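# Transfer bronze bushings from turntable to crate, leave steel

## Task

Take every bronze bushing off the turntable and put it in the crate, leaving all steel bushings on the turntable. The crate must end up level and still seated in its corner guides. Nothing may count as placed if it stays put only because the robot holds it. Anything the robot is touching at the end must not settle more than about a fingernail's width once released. Nothing may be knocked or placed off the table.

## Robot and tools

ROBOT. Two UR12e-type arms, left_arm and right_arm, each carrying a two-finger parallel gripper (50 mm maximum gap) and a wrist camera. Base (URDF root) poses in the scene frame: left_arm at (-0.092, +0.611, 0) m, quat_wxyz (+1.000, 0, 0, +0.019); right_arm at (-0.094, -0.651, 0) m, quat_wxyz (+0.999, 0, 0, +0.038).

FRAME. One shared scene frame: origin on the table surface midway between the arms, +z up, +x away from the robot over the table, left_arm on the +y side. The arm names do not refer to image sides. Printed hand positions may be slightly wrong, especially at long reach.

GRIPPER GEOMETRY. Fingers point along the gripper's +z and close along its x axis. end_effector_position is the midpoint between the pads; fingertips extend 17.5 mm past it. A flat block juts about 9 cm from the last joint's axis toward the gripper's -y and rotates with it. Turning only wrist 3 moves the pad midpoint around a 25 mm radius circle.

execute_actions. Argument "actions" is a list holding zero or one item; optional "pictures" (boolean) requests camera images (they come by default).
- Empty list: sends nothing, returns current state.
- Motion item: {"rows": [...], "steps": n}. rows is a list of 1 to 15 rows; steps is at most 15 (default 15), each step 1/30 s. Row k drives step k; if rows run out, the last one repeats.
- Wait item: {"steps": n} with n up to 300, counted from the previous result, your reply time included.
A refused call moves nothing.

ROW LAYOUT. One flat list of 18 numbers covering both arms, always all 18: left_arm's 6 joint targets, then its gripper position, force_limit, speed; then the same 9 for right_arm. Joint numbers are absolute target angles in radians, in the same column order as the Joint positions line: shoulder pan, shoulder lift, elbow, wrist 1, wrist 2, wrist 3. Stated ranges: left_arm pan -3.142..3.142, lift -6.283..6.283, elbow 0.000..3.142, wrists -6.283..6.283 each. right_arm pan 0.000..6.283, lift -6.283..6.283, elbow -3.142..0.000, wrists -6.283..6.283. A target beyond a range end by over 0.010 rad and further out than the last reported angle gets the call refused. True ends may differ by up to 0.010 rad; a target past the true end is cut at it and the result may say "joint sent to its limit" (possibly about an earlier action). Missing that line does not prove more travel exists.

MOTION LIMITS. Commands are smoothed, lagging about 0.17 s. Each step, the target sent is kept within 0.383 rad (pan, lift) or 0.575 rad (elbow, wrists) of the measured angle, and whole-arm targets are pulled back if they would put the gripper over 100 mm from where it is. Large moves therefore take several calls; check arrival. Between calls the arms keep heading to the last row until they nearly stop or a step is HELD.

GRIPPER NUMBERS (all three in [-1, 1], absolute settings). position: +1 fully open (50 mm), about -0.65 pads touch; send -1 to grip so fingers close until blocked. force_limit: per-pad force about 20 N at -1, 102 N at 0, 185 N at +1 (actual can be ~17% higher). speed: gap change 20 mm/s at -1, 85 at 0, 150 at +1. New force_limit or speed only applies once position changes by at least 0.01; to grip more gently, open first. To leave a gripper unchanged, resend its previous three numbers (0 is a real command). After a grip at force_limit -1, a lost object is not re-gripped automatically and status stays 2; an off-center grip on an immovable object weakens over time.

RESULT LINES. State line per arm: end_effector_position (m), end_effector_quat_wxyz, linear and angular velocities. object_status: 0 moving, 1 blocked while opening, 2 blocked while closing (a grip; confirm this), 3 reached target or pads met (usually empty). position_measured in counts: gap ≈ (250 − counts) × 0.202 mm. Joint positions and Joint velocities: one block per arm (rad, rad/s). Joint torques: total drive output, with per-arm offset, scale and noise; not used for faults. Wrist force / Wrist torque: flange sensor along the end effector's own axes, tool weight removed, offset up to ~5.5 N, noise up to ~3.4 N, saturating near 100 N per axis; "no reading" is normal at start. "joint command not followed" means a clearance check altered joint targets on some steps; HELD marks steps where your row was partly or wholly not sent. MOTOR HOT appears from 70 °C; at 85 °C an OVER-TEMPERATURE FAULT brakes that arm until it cools, so avoid holding loads needlessly.

zoom_image: {"camera": name, "region": [x0, y0, x1, y1]} in pixels of that camera's latest image, origin top-left, at most 504 by 504. Cameras, all 672x504: cam_head_left, cam_head_right, cam_high, cam_low, cam_left_wrist, cam_right_wrist.

read_manual: optional "section" (only "licences"); returns licence texts, no motion.

finished_scene: {"scene": n} with the current scene number; irreversible, reports success and starts the next task. Replying without any tool call ends everything.

AVOID. Torque fault: contact torque at a joint's load limit (pan and lift 293, elbow 133, wrists 48 N m, held weight included) stops the arm 10 s. Force fault: any external force of 150 N on the arm, tool or held part does the same, and the arm yields. Never let the arms collide or push each other. Do not drop, slam or shove objects, tilt or dislodge the crate, or push anything off the table. Brief disturbances may tug a held part or nudge loose items.

Each tool is called after ">>>" as name(argument=value, ...) on one line, values as JSON.

## Session

>>> execute_actions(actions=[])

Scene clock: 0.00 s of 7600.00 s.
left_arm: end_effector_position=(+0.9216, +0.8475, +0.1368) position_measured=3 object_status=3 end_effector_quat_wxyz=(-0.066, +0.902, +0.408, -0.121) end_effector_velocity=(+0.001, +0.000, +0.001) end_effector_angular_velocity=(+0.000, -0.001, +0.000) | right_arm: end_effector_position=(+0.6223, -0.3208, +0.3320) position_measured=3 object_status=3 end_effector_quat_wxyz=(-0.055, +0.761, +0.647, -0.012) end_effector_velocity=(-0.001, +0.001, -0.000) end_effector_angular_velocity=(-0.000, +0.001, +0.001)
Joint positions: left_arm=[-0.003 -0.742  0.994 -1.548 -1.541  0.753] | right_arm=[ 3.656 -1.795 -1.606 -1.349  1.677  0.751]
Joint velocities: left_arm=[-0.    -0.    -0.001 -0.    -0.    -0.   ] | right_arm=[ 0.001  0.001 -0.001 -0.    -0.     0.001]
Joint torques (N m, as the arm reports them, + toward a larger angle): no reading
Motor temperatures (°C, as the motors report them): left_arm=[20 22 20 30 24 29] | right_arm=[23 23 25 26 27 24]
Wrist force (N, on the end effector, along its own x y z axes, offset not removed): no reading
Wrist torque (N m, same axes, about the end effector's origin, offset not removed): no reading

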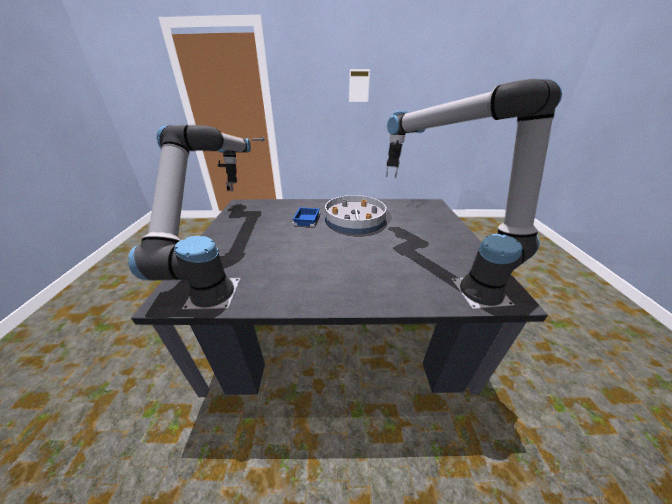

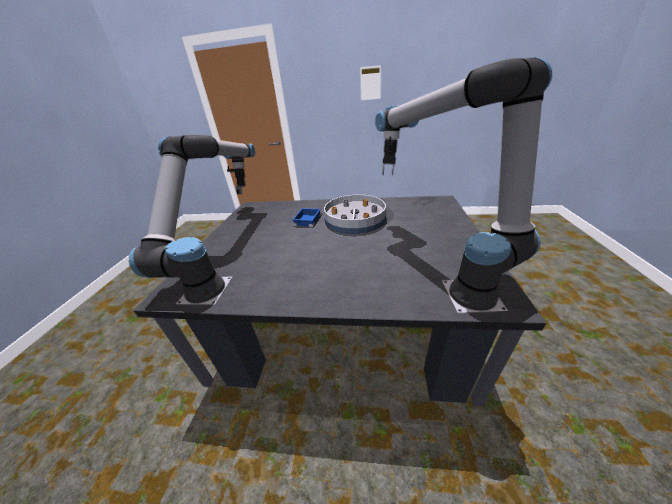

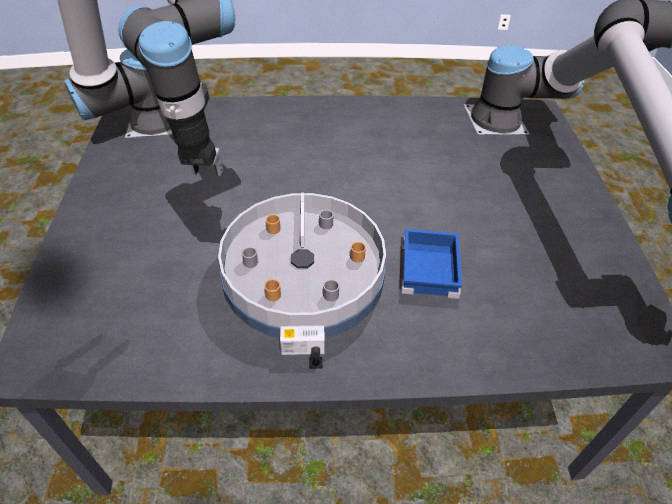

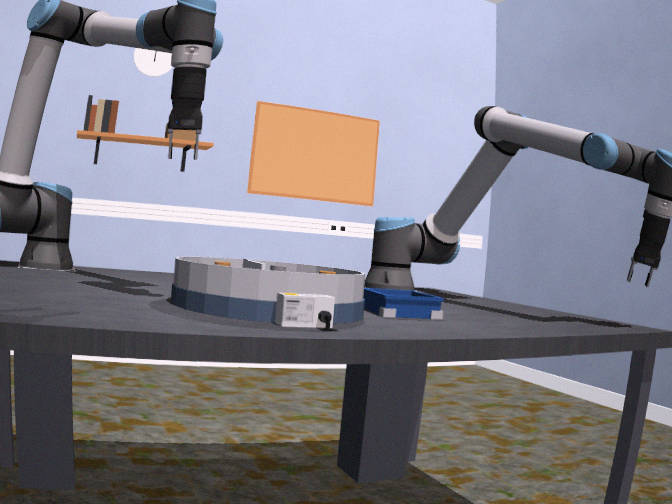

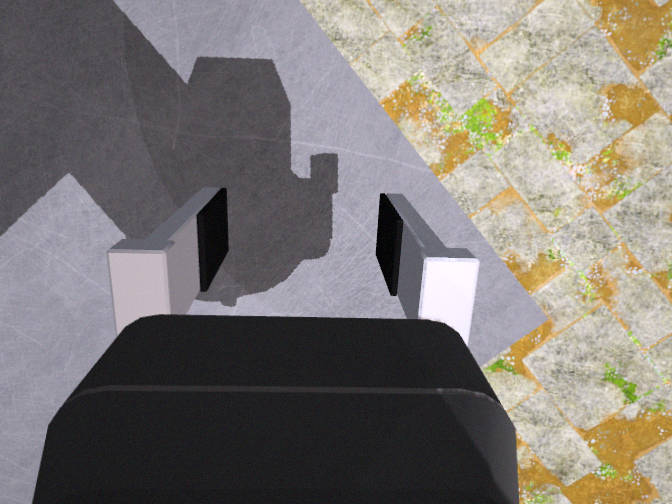

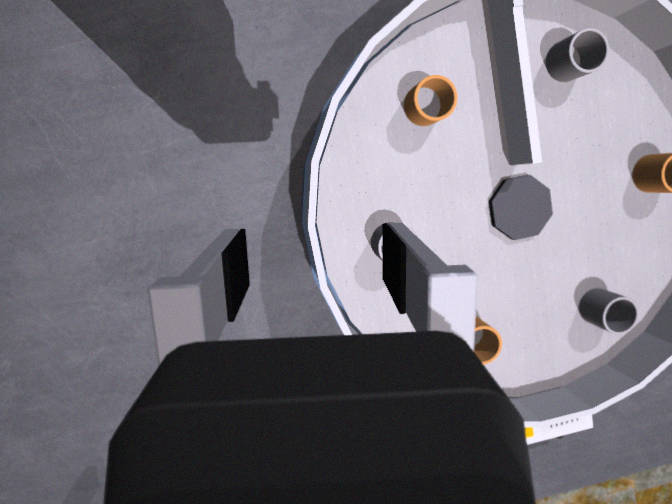

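>>> execute_actions(actions=[{"rows":[[-1.02,-1.075,1.57,-2.066,-1.571,0.59,1,-0.5,0,3.3,-1.795,-1.606,-1.349,1.677,0.751,1,0,0]]}], pictures=false)

>>> execute_actions(actions=[{"steps":50}])

Scene clock: 1.40 s of 7600.00 s.
left_arm: end_effector_position=(+0.8888, +0.5684, +0.1504) position_measured=3 object_status=3 end_effector_quat_wxyz=(-0.038, +0.943, +0.327, -0.047) end_effector_velocity=(-0.138, -0.600, +0.004) end_effector_angular_velocity=(-0.062, -0.217, -0.497) | right_arm: end_effector_position=(+0.6902, -0.5670, +0.3319) position_measured=3 object_status=3 end_effector_quat_wxyz=(-0.056, +0.855, +0.515, -0.004) end_effector_velocity=(+0.029, -0.263, -0.001) end_effector_angular_velocity=(+0.000, +0.001, -0.337)
Joint positions: left_arm=[-0.28  -0.927  1.305 -1.829 -1.558  0.661] | right_arm=[ 3.331 -1.795 -1.606 -1.349  1.677  0.751]
Joint velocities: left_arm=[-0.629 -0.276  0.485 -0.434 -0.024 -0.13 ] | right_arm=[-0.336 -0.002  0.001 -0.     0.001  0.001]
Joint torques (N m, as the arm reports them, + toward a larger angle): left_arm=[ -29.   -123.14  -32.     -6.78   -3.01   -2.2 ] | right_arm=[18.85 50.61 55.39  3.99  5.46  4.1 ]
Motor temperatures (°C, as the motors report them): left_arm=[20 22 20 30 24 29] | right_arm=[23 23 25 26 27 24]
Wrist force (N, on the end effector, along its own x y z axes, offset not removed): left_arm=[1.1 -1.6 2.2] | right_arm=[-12.0 4.2 -2.3]
Wrist torque (N m, same axes, about the end effector's origin, offset not removed): left_arm=[0.01 -0.22 0.16] | right_arm=[0.09 1.89 -0.06]
Steps of this call (steps 1 to 27: nothing new was sent; steps 28 to 42: all 15 steps of this action). Readings (joint positions | what the end effector reports):
28: left_arm=[-0.003 -0.743 0.995 -1.549 -1.541 0.752] | right_arm=[3.655 -1.795 -1.606 -1.349 1.677 0.751] | left_arm position_measured=3 object_status=3 | right_arm position_measured=3 object_status=3
29: left_arm=[-0.012 -0.751 1.005 -1.558 -1.543 0.746] | right_arm=[3.646 -1.795 -1.606 -1.349 1.677 0.751] | left_arm position_measured=3 object_status=3 | right_arm position_measured=3 object_status=3
31: left_arm=[-0.053 -0.787 1.060 -1.611 -1.546 0.728] | right_arm=[3.594 -1.795 -1.606 -1.349 1.677 0.751] | left_arm position_measured=3 object_status=3 | right_arm position_measured=3 object_status=3
35: left_arm=[-0.134 -0.847 1.166 -1.705 -1.551 0.699] | right_arm=[3.490 -1.795 -1.606 -1.349 1.677 0.751] | left_arm position_measured=3 object_status=3 | right_arm position_measured=3 object_status=3
42: the state above

Scene clock: 3.07 s of 7600.00 s.
left_arm: end_effector_position=(+0.5608, -0.0274, +0.1486) position_measured=3 object_status=3 end_effector_quat_wxyz=(+0.000, +1.000, -0.000, -0.000) end_effector_velocity=(-0.001, -0.001, +0.000) end_effector_angular_velocity=(-0.000, -0.000, -0.000) | right_arm: end_effector_position=(+0.6925, -0.5911, +0.3318) position_measured=3 object_status=3 end_effector_quat_wxyz=(-0.056, +0.863, +0.502, -0.003) end_effector_velocity=(-0.001, -0.001, -0.001) end_effector_angular_velocity=(+0.000, +0.001, -0.001)
Joint positions: left_arm=[-1.02  -1.075  1.57  -2.066 -1.571  0.59 ] | right_arm=[ 3.3   -1.795 -1.606 -1.349  1.677  0.751]
Joint velocities: left_arm=[-0.001 -0.    -0.    -0.     0.    -0.   ] | right_arm=[-0.001  0.    -0.001  0.     0.     0.   ]
Joint torques (N m, as the arm reports them, + toward a larger angle): left_arm=[ -16.24 -105.64  -33.3    -6.65   -2.54   -1.84] | right_arm=[-10.62  55.19  56.27   1.8    0.29   4.16]
Motor temperatures (°C, as the motors report them): left_arm=[20 22 20 30 24 29] | right_arm=[23 23 25 26 27 24]
Wrist force (N, on the end effector, along its own x y z axes, offset not removed): left_arm=[4.2 -0.5 2.2] | right_arm=[-8.6 5.4 -1.1]
Wrist torque (N m, same axes, about the end effector's origin, offset not removed): left_arm=[0.17 -1.04 0.15] | right_arm=[0.48 1.74 0.04]
Steps of this call (steps 1 to 50: the robot went on to your last target). Readings (joint positions | what the end effector reports):
1: left_arm=[-0.301 -0.936 1.321 -1.844 -1.559 0.657] | right_arm=[3.321 -1.795 -1.606 -1.349 1.677 0.751] | left_arm position_measured=3 object_status=3 | right_arm position_measured=3 object_status=3
2: left_arm=[-0.322 -0.944 1.336 -1.857 -1.560 0.652] | right_arm=[3.315 -1.795 -1.606 -1.349 1.677 0.751] | left_arm position_measured=3 object_status=3 | right_arm position_measured=3 object_status=3
4: left_arm=[-0.365 -0.960 1.364 -1.882 -1.561 0.645] | right_arm=[3.307 -1.795 -1.606 -1.349 1.677 0.751] | left_arm position_measured=3 object_status=3 | right_arm position_measured=3 object_status=3
8: left_arm=[-0.452 -0.986 1.410 -1.923 -1.563 0.633] | right_arm=[3.302 -1.795 -1.606 -1.349 1.677 0.751] | left_arm position_measured=3 object_status=3 | right_arm position_measured=3 object_status=3
50: the state above

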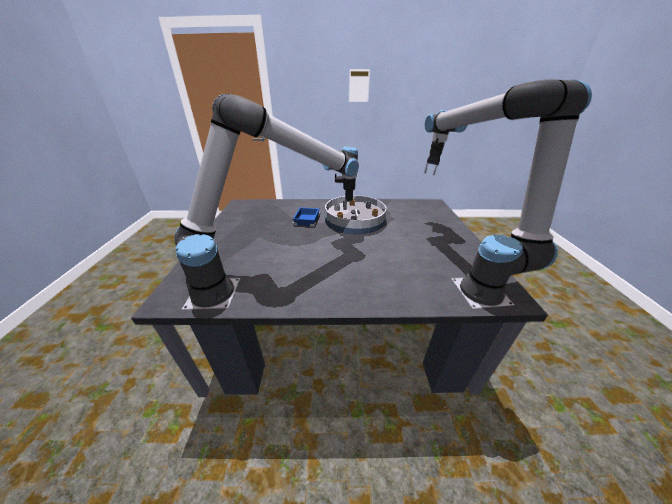

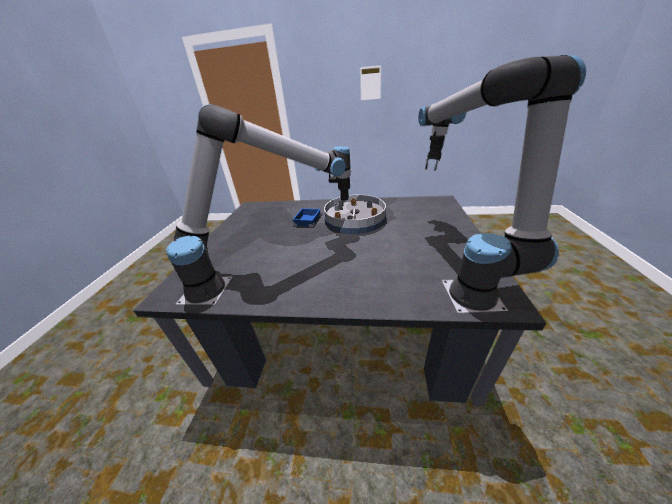

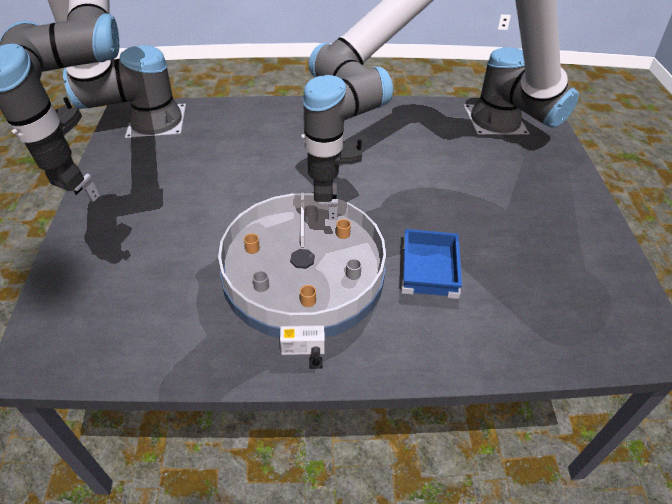

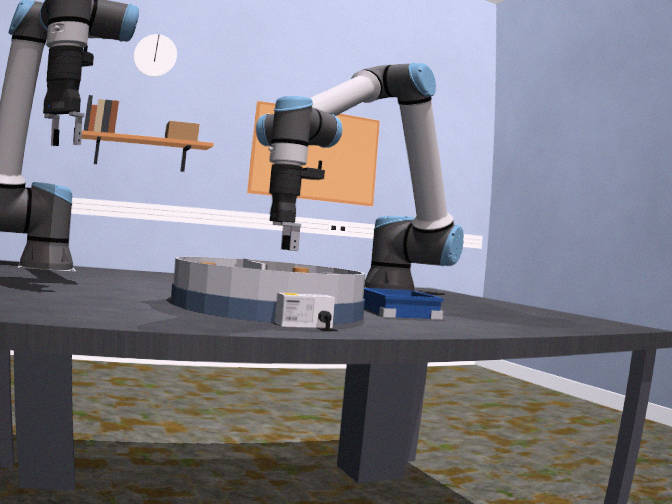

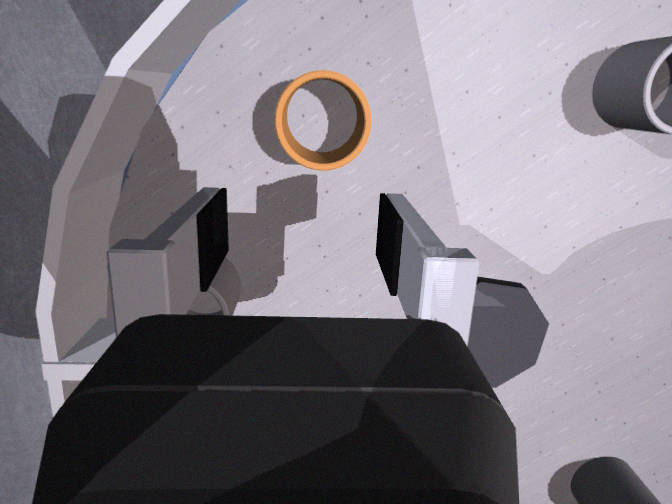

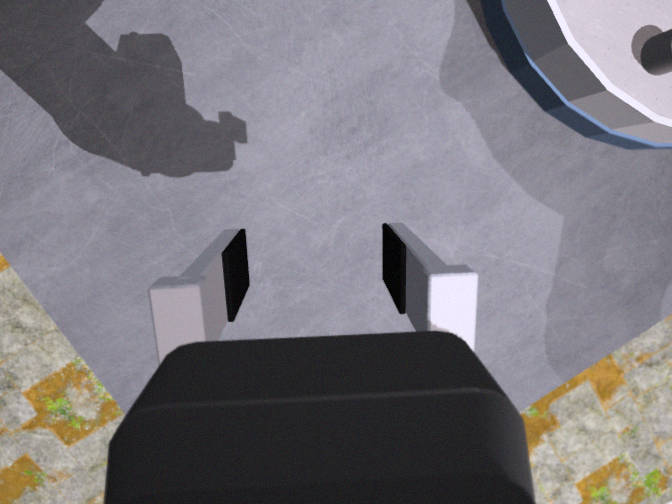

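>>> execute_actions(actions=[])

Scene clock: 5.10 s of 7600.00 s.
left_arm: end_effector_position=(+0.5607, -0.0275, +0.1486) position_measured=3 object_status=3 end_effector_quat_wxyz=(+0.000, +1.000, -0.000, -0.000) end_effector_velocity=(-0.000, -0.000, -0.000) end_effector_angular_velocity=(-0.000, -0.000, +0.000) | right_arm: end_effector_position=(+0.6925, -0.5911, +0.3318) position_measured=3 object_status=3 end_effector_quat_wxyz=(-0.056, +0.863, +0.502, -0.003) end_effector_velocity=(-0.001, -0.001, -0.002) end_effector_angular_velocity=(-0.001, +0.003, -0.001)
Joint positions: left_arm=[-1.02  -1.075  1.57  -2.066 -1.571  0.59 ] | right_arm=[ 3.3   -1.795 -1.606 -1.349  1.677  0.751]
Joint velocities: left_arm=[-0.     0.     0.    -0.001 -0.    -0.   ] | right_arm=[-0.    -0.    -0.003  0.    -0.     0.   ]
Joint torques (N m, as the arm reports them, + toward a larger angle): left_arm=[ -17.27 -105.73  -32.95   -6.45   -2.36   -1.76] | right_arm=[-9.21 55.29 56.59  2.28 -2.68  3.94]
Motor temperatures (°C, as the motors report them): left_arm=[20 22 20 30 24 29] | right_arm=[23 23 25 26 27 24]
Wrist force (N, on the end effector, along its own x y z axes, offset not removed): left_arm=[5.7 1.1 -2.2] | right_arm=[-6.2 3.4 -0.1]
Wrist torque (N m, same axes, about the end effector's origin, offset not removed): left_arm=[0.34 -1.14 0.01] | right_arm=[0.32 1.16 -0.14]
Steps of this call (steps 1 to 15: the robot went on to your last target; steps 16 to 61: nothing new was sent). Readings (joint positions | what the end effector reports):
1: left_arm=[-1.020 -1.075 1.570 -2.066 -1.571 0.590] | right_arm=[3.300 -1.795 -1.606 -1.349 1.677 0.751] | left_arm position_measured=3 object_status=3 | right_arm position_measured=3 object_status=3
2: left_arm=[-1.020 -1.075 1.570 -2.066 -1.571 0.590] | right_arm=[3.300 -1.795 -1.606 -1.349 1.677 0.751] | left_arm position_measured=3 object_status=3 | right_arm position_measured=3 object_status=3
4: left_arm=[-1.020 -1.075 1.570 -2.066 -1.571 0.590] | right_arm=[3.300 -1.795 -1.606 -1.349 1.677 0.751] | left_arm position_measured=3 object_status=3 | right_arm position_measured=3 object_status=3
8: left_arm=[-1.020 -1.075 1.570 -2.066 -1.571 0.590] | right_arm=[3.300 -1.795 -1.606 -1.349 1.677 0.751] | left_arm position_measured=3 object_status=3 | right_arm position_measured=3 object_status=3
61: the state above
All arms were judged still, so your last target was given up. Only a new action makes them travel on or press farther. Fingers that are still opening or closing keep moving.

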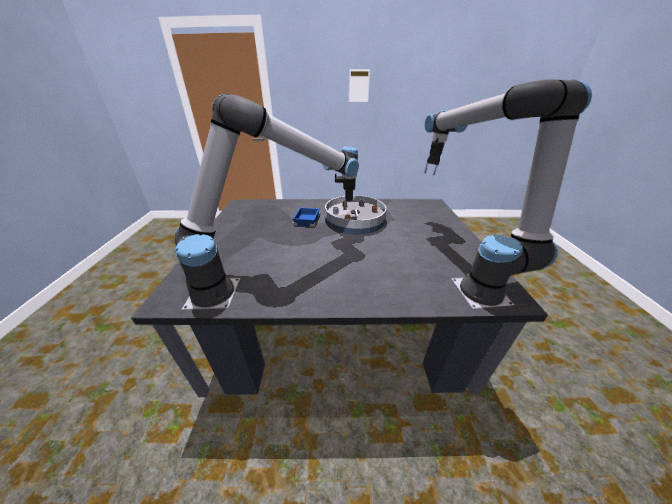

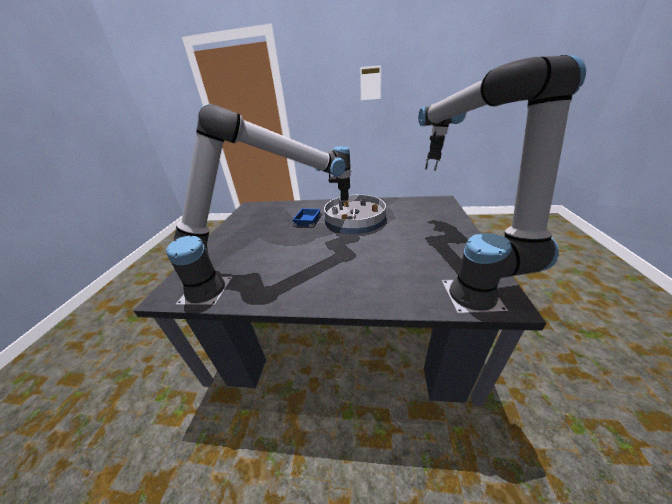

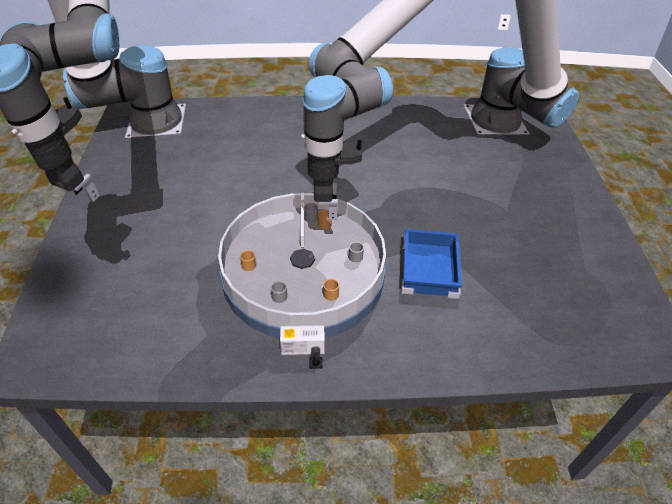

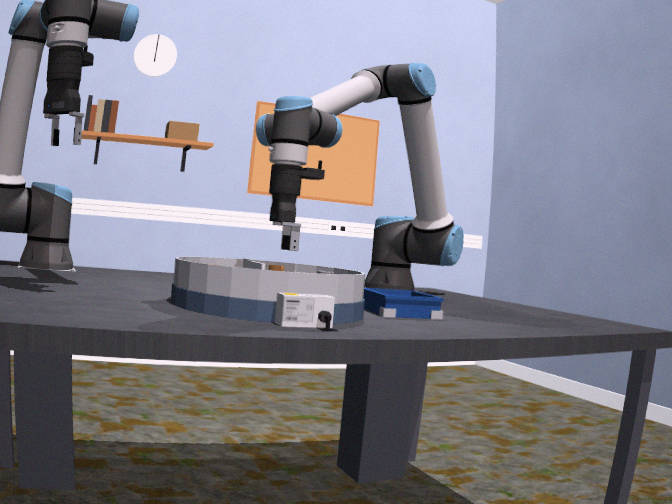

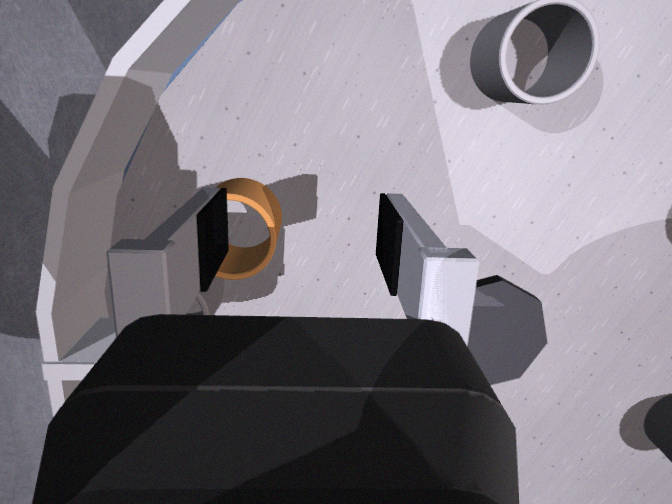

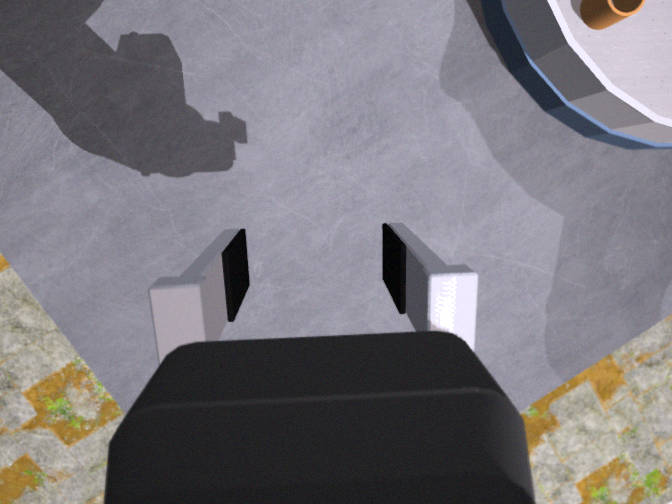

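>>> execute_actions(actions=[{"rows":[[-1.055,-1.051,1.602,-2.122,-1.571,0.555,1,0,0,3.3,-1.795,-1.606,-1.349,1.677,0.751,1,0,0]]}])

Scene clock: 6.30 s of 7600.00 s.
left_arm: end_effector_position=(+0.5357, -0.0472, +0.1140) position_measured=3 object_status=3 end_effector_quat_wxyz=(+0.000, +1.000, -0.000, -0.000) end_effector_velocity=(-0.002, -0.002, -0.003) end_effector_angular_velocity=(-0.000, -0.000, +0.001) | right_arm: end_effector_position=(+0.6925, -0.5911, +0.3318) position_measured=3 object_status=3 end_effector_quat_wxyz=(-0.056, +0.863, +0.502, -0.003) end_effector_velocity=(-0.001, +0.001, -0.000) end_effector_angular_velocity=(+0.001, +0.001, +0.001)
Joint positions: left_arm=[-1.055 -1.051  1.602 -2.122 -1.571  0.555] | right_arm=[ 3.3   -1.795 -1.606 -1.349  1.677  0.751]
Joint velocities: left_arm=[-0.003  0.002  0.003 -0.005  0.    -0.004] | right_arm=[ 0.001  0.    -0.001  0.     0.001 -0.   ]
Joint torques (N m, as the arm reports them, + toward a larger angle): left_arm=[-18.67 -86.36 -31.12  -7.89   0.53  -2.09] | right_arm=[-9.7  54.76 56.69  2.21 -2.95  3.91]
Motor temperatures (°C, as the motors report them): left_arm=[20 22 20 30 24 29] | right_arm=[23 23 25 26 27 24]
Wrist force (N, on the end effector, along its own x y z axes, offset not removed): left_arm=[6.2 -3.9 3.2] | right_arm=[-0.5 1.9 1.6]
Wrist torque (N m, same axes, about the end effector's origin, offset not removed): left_arm=[-0.20 -1.39 -0.07] | right_arm=[0.09 0.13 0.04]
Steps of this call (steps 1 to 21: nothing new was sent; steps 22 to 36: all 15 steps of this action). Readings (joint positions | what the end effector reports):
22: left_arm=[-1.021 -1.075 1.571 -2.067 -1.571 0.589] | right_arm=[3.300 -1.795 -1.606 -1.349 1.677 0.751] | left_arm position_measured=3 object_status=3 | right_arm position_measured=3 object_status=3
23: left_arm=[-1.026 -1.071 1.575 -2.075 -1.571 0.584] | right_arm=[3.300 -1.795 -1.606 -1.349 1.677 0.751] | left_arm position_measured=3 object_status=3 | right_arm position_measured=3 object_status=3
25: left_arm=[-1.040 -1.061 1.589 -2.097 -1.571 0.570] | right_arm=[3.300 -1.795 -1.606 -1.349 1.677 0.751] | left_arm position_measured=3 object_status=3 | right_arm position_measured=3 object_status=3
29: left_arm=[-1.052 -1.053 1.599 -2.116 -1.571 0.558] | right_arm=[3.300 -1.795 -1.606 -1.349 1.677 0.751] | left_arm position_measured=3 object_status=3 | right_arm position_measured=3 object_status=3
36: the state above

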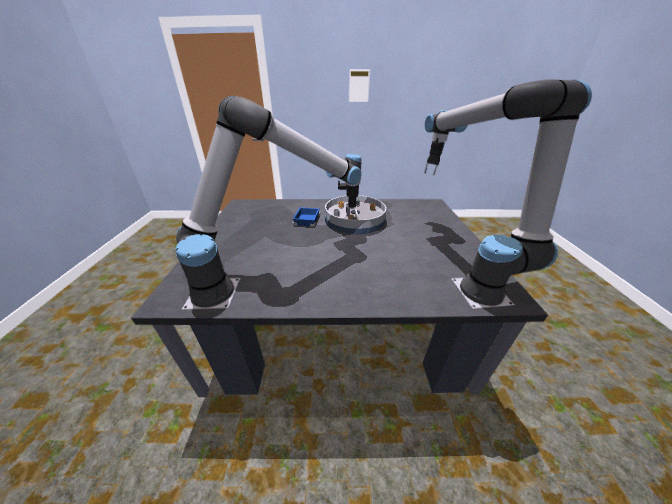

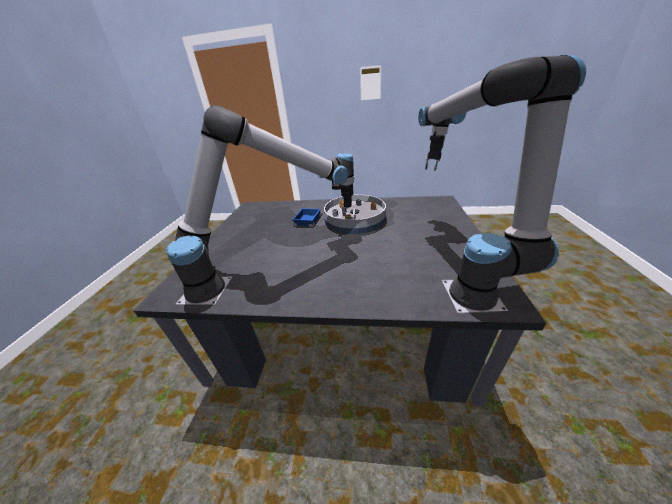

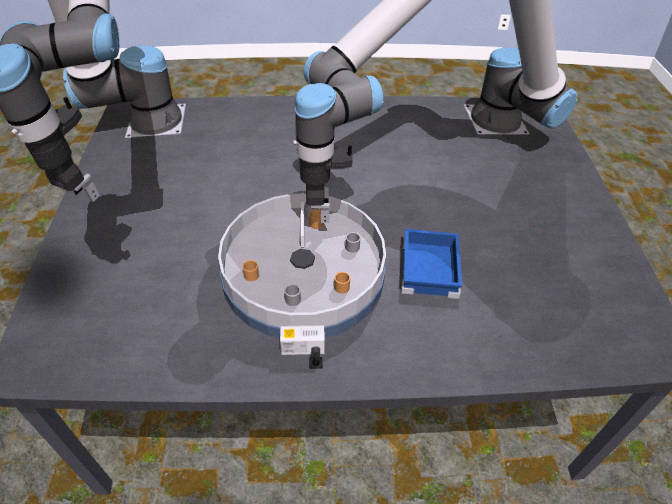

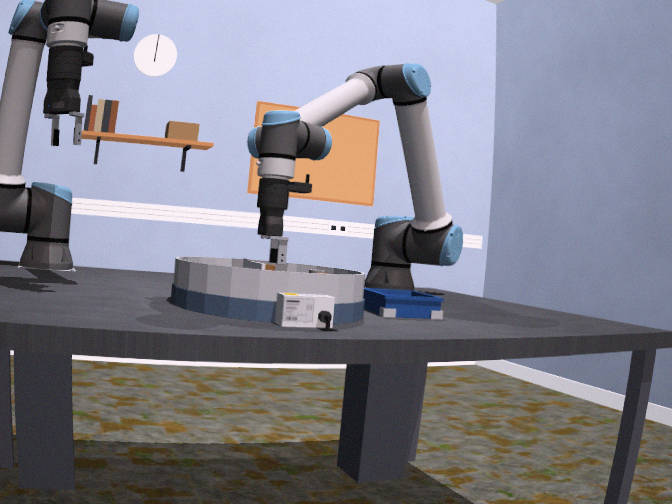

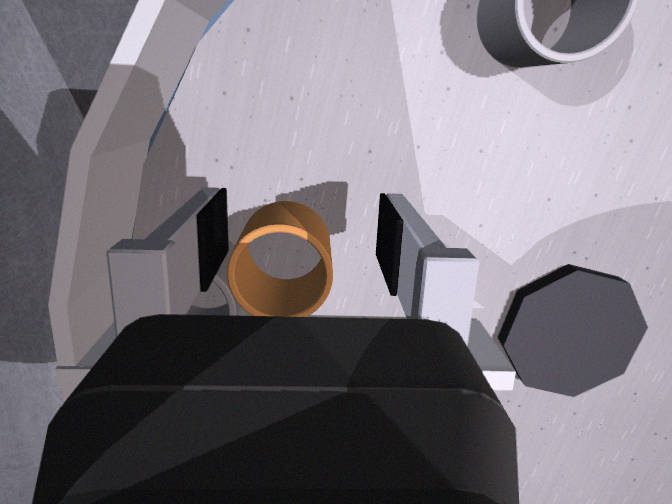

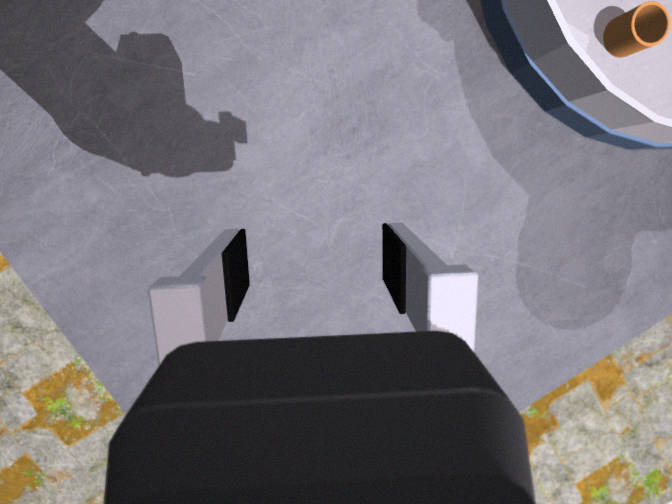

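>>> execute_actions(actions=[{"rows":[[-1.034,-1.057,1.608,-2.122,-1.571,0.575,1,0,0,3.3,-1.795,-1.606,-1.349,1.677,0.751,1,0,0]]}], pictures=false)

>>> execute_actions(actions=[{"steps":100}])

Scene clock: 7.43 s of 7600.00 s.
left_arm: end_effector_position=(+0.5478, -0.0315, +0.1155) position_measured=3 object_status=3 end_effector_quat_wxyz=(+0.000, +1.000, +0.000, -0.000) end_effector_velocity=(+0.001, +0.001, +0.000) end_effector_angular_velocity=(+0.000, +0.000, -0.001) | right_arm: end_effector_position=(+0.6925, -0.5911, +0.3318) position_measured=3 object_status=3 end_effector_quat_wxyz=(-0.056, +0.863, +0.502, -0.003) end_effector_velocity=(+0.001, +0.000, +0.001) end_effector_angular_velocity=(-0.001, -0.002, +0.001)
Joint positions: left_arm=[-1.034 -1.057  1.608 -2.122 -1.571  0.575] | right_arm=[ 3.3   -1.795 -1.606 -1.349  1.677  0.751]
Joint velocities: left_arm=[ 0.002 -0.001 -0.     0.001  0.     0.002] | right_arm=[ 0.001  0.     0.001  0.    -0.001 -0.001]
Joint torques (N m, as the arm reports them, + toward a larger angle): left_arm=[  17.7  -103.17  -31.82   -4.95    0.6     1.56] | right_arm=[-8.36 53.02 54.19  1.84 -2.71  4.01]
Motor temperatures (°C, as the motors report them): left_arm=[20 22 20 30 24 29] | right_arm=[23 23 25 26 27 24]
Wrist force (N, on the end effector, along its own x y z axes, offset not removed): left_arm=[7.0 -0.7 1.0] | right_arm=[-6.0 2.6 -4.5]
Wrist torque (N m, same axes, about the end effector's origin, offset not removed): left_arm=[0.24 -1.48 -0.03] | right_arm=[0.12 1.19 0.03]
Steps of this call (steps 1 to 15: the robot went on to your last target; steps 16 to 19: nothing new was sent; steps 20 to 34: all 15 steps of this action). Readings (joint positions | what the end effector reports):
20: left_arm=[-1.055 -1.051 1.602 -2.122 -1.571 0.555] | right_arm=[3.300 -1.795 -1.606 -1.349 1.677 0.751] | left_arm position_measured=3 object_status=3 | right_arm position_measured=3 object_status=3
21: left_arm=[-1.051 -1.052 1.603 -2.122 -1.571 0.559] | right_arm=[3.300 -1.795 -1.606 -1.349 1.677 0.751] | left_arm position_measured=3 object_status=3 | right_arm position_measured=3 object_status=3
23: left_arm=[-1.043 -1.054 1.606 -2.122 -1.571 0.567] | right_arm=[3.300 -1.795 -1.606 -1.349 1.677 0.751] | left_arm position_measured=3 object_status=3 | right_arm position_measured=3 object_status=3
27: left_arm=[-1.036 -1.056 1.607 -2.122 -1.571 0.573] | right_arm=[3.300 -1.795 -1.606 -1.349 1.677 0.751] | left_arm position_measured=3 object_status=3 | right_arm position_measured=3 object_status=3
34: the state above

Scene clock: 10.77 s of 7600.00 s.
left_arm: end_effector_position=(+0.5479, -0.0313, +0.1155) position_measured=3 object_status=3 end_effector_quat_wxyz=(+0.000, +1.000, +0.000, -0.000) end_effector_velocity=(-0.000, +0.000, -0.000) end_effector_angular_velocity=(+0.000, +0.000, -0.000) | right_arm: end_effector_position=(+0.6925, -0.5911, +0.3318) position_measured=3 object_status=3 end_effector_quat_wxyz=(-0.056, +0.863, +0.502, -0.003) end_effector_velocity=(+0.000, +0.001, +0.001) end_effector_angular_velocity=(-0.000, -0.001, +0.000)
Joint positions: left_arm=[-1.034 -1.057  1.608 -2.122 -1.571  0.575] | right_arm=[ 3.3   -1.795 -1.606 -1.349  1.677  0.751]
Joint velocities: left_arm=[ 0.  0.  0. -0.  0.  0.] | right_arm=[ 0.001  0.001  0.     0.    -0.001  0.   ]
Joint torques (N m, as the arm reports them, + toward a larger angle): left_arm=[  16.65 -106.35  -31.37   -2.02   -2.36    2.06] | right_arm=[-5.35 57.31 54.6   2.24 -3.17  3.64]
Motor temperatures (°C, as the motors report them): left_arm=[20 22 20 30 24 29] | right_arm=[23 23 25 26 27 24]
Wrist force (N, on the end effector, along its own x y z axes, offset not removed): left_arm=[5.4 -0.5 3.3] | right_arm=[-10.0 -1.7 -1.9]
Wrist torque (N m, same axes, about the end effector's origin, offset not removed): left_arm=[0.22 -1.16 0.02] | right_arm=[-0.62 1.89 0.08]
Steps of this call (steps 1 to 15: the robot went on to your last target; steps 16 to 100: nothing new was sent). Readings (joint positions | what the end effector reports):
1: left_arm=[-1.034 -1.057 1.608 -2.122 -1.571 0.575] | right_arm=[3.300 -1.795 -1.606 -1.349 1.677 0.751] | left_arm position_measured=3 object_status=3 | right_arm position_measured=3 object_status=3
2: left_arm=[-1.034 -1.057 1.608 -2.122 -1.571 0.575] | right_arm=[3.300 -1.795 -1.606 -1.349 1.677 0.751] | left_arm position_measured=3 object_status=3 | right_arm position_measured=3 object_status=3
4: left_arm=[-1.034 -1.057 1.608 -2.122 -1.571 0.575] | right_arm=[3.300 -1.795 -1.606 -1.349 1.677 0.751] | left_arm position_measured=3 object_status=3 | right_arm position_measured=3 object_status=3
8: left_arm=[-1.034 -1.057 1.608 -2.122 -1.571 0.575] | right_arm=[3.300 -1.795 -1.606 -1.349 1.677 0.751] | left_arm position_measured=3 object_status=3 | right_arm position_measured=3 object_status=3
100: the state above
All arms were judged still, so your last target was given up. Only a new action makes them travel on or press farther. Fingers that are still opening or closing keep moving.

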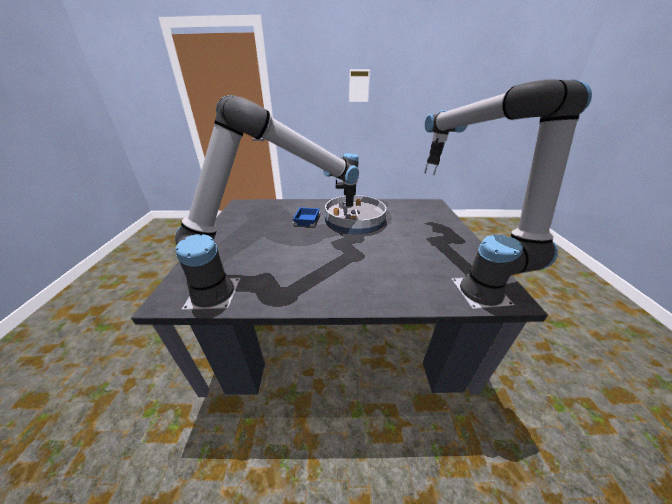

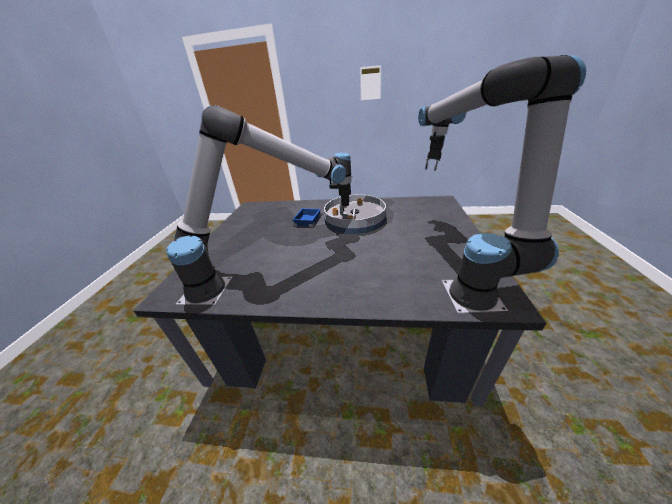

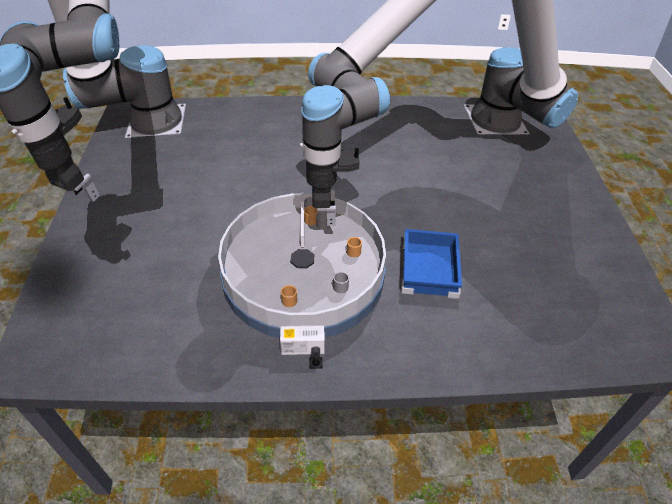

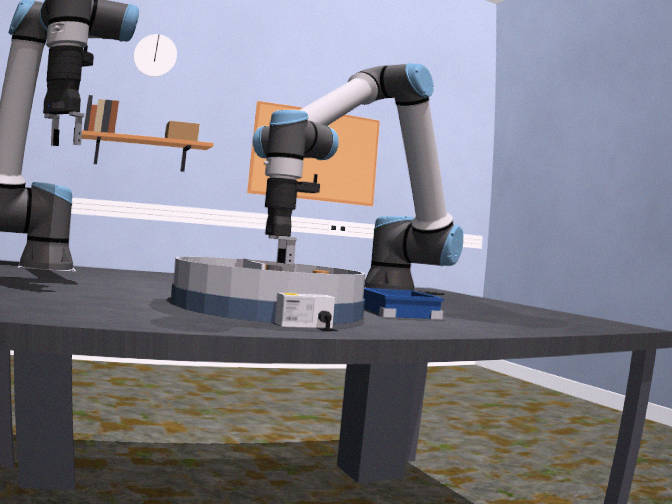

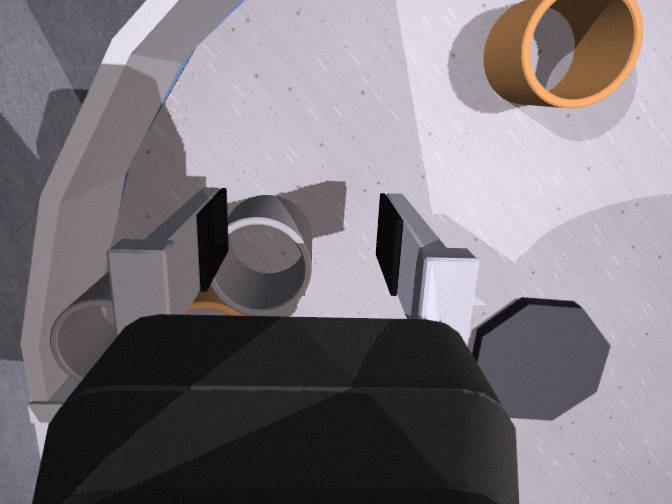

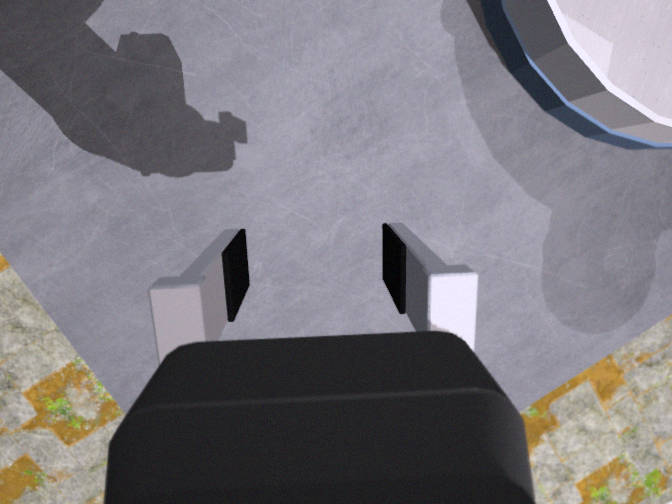

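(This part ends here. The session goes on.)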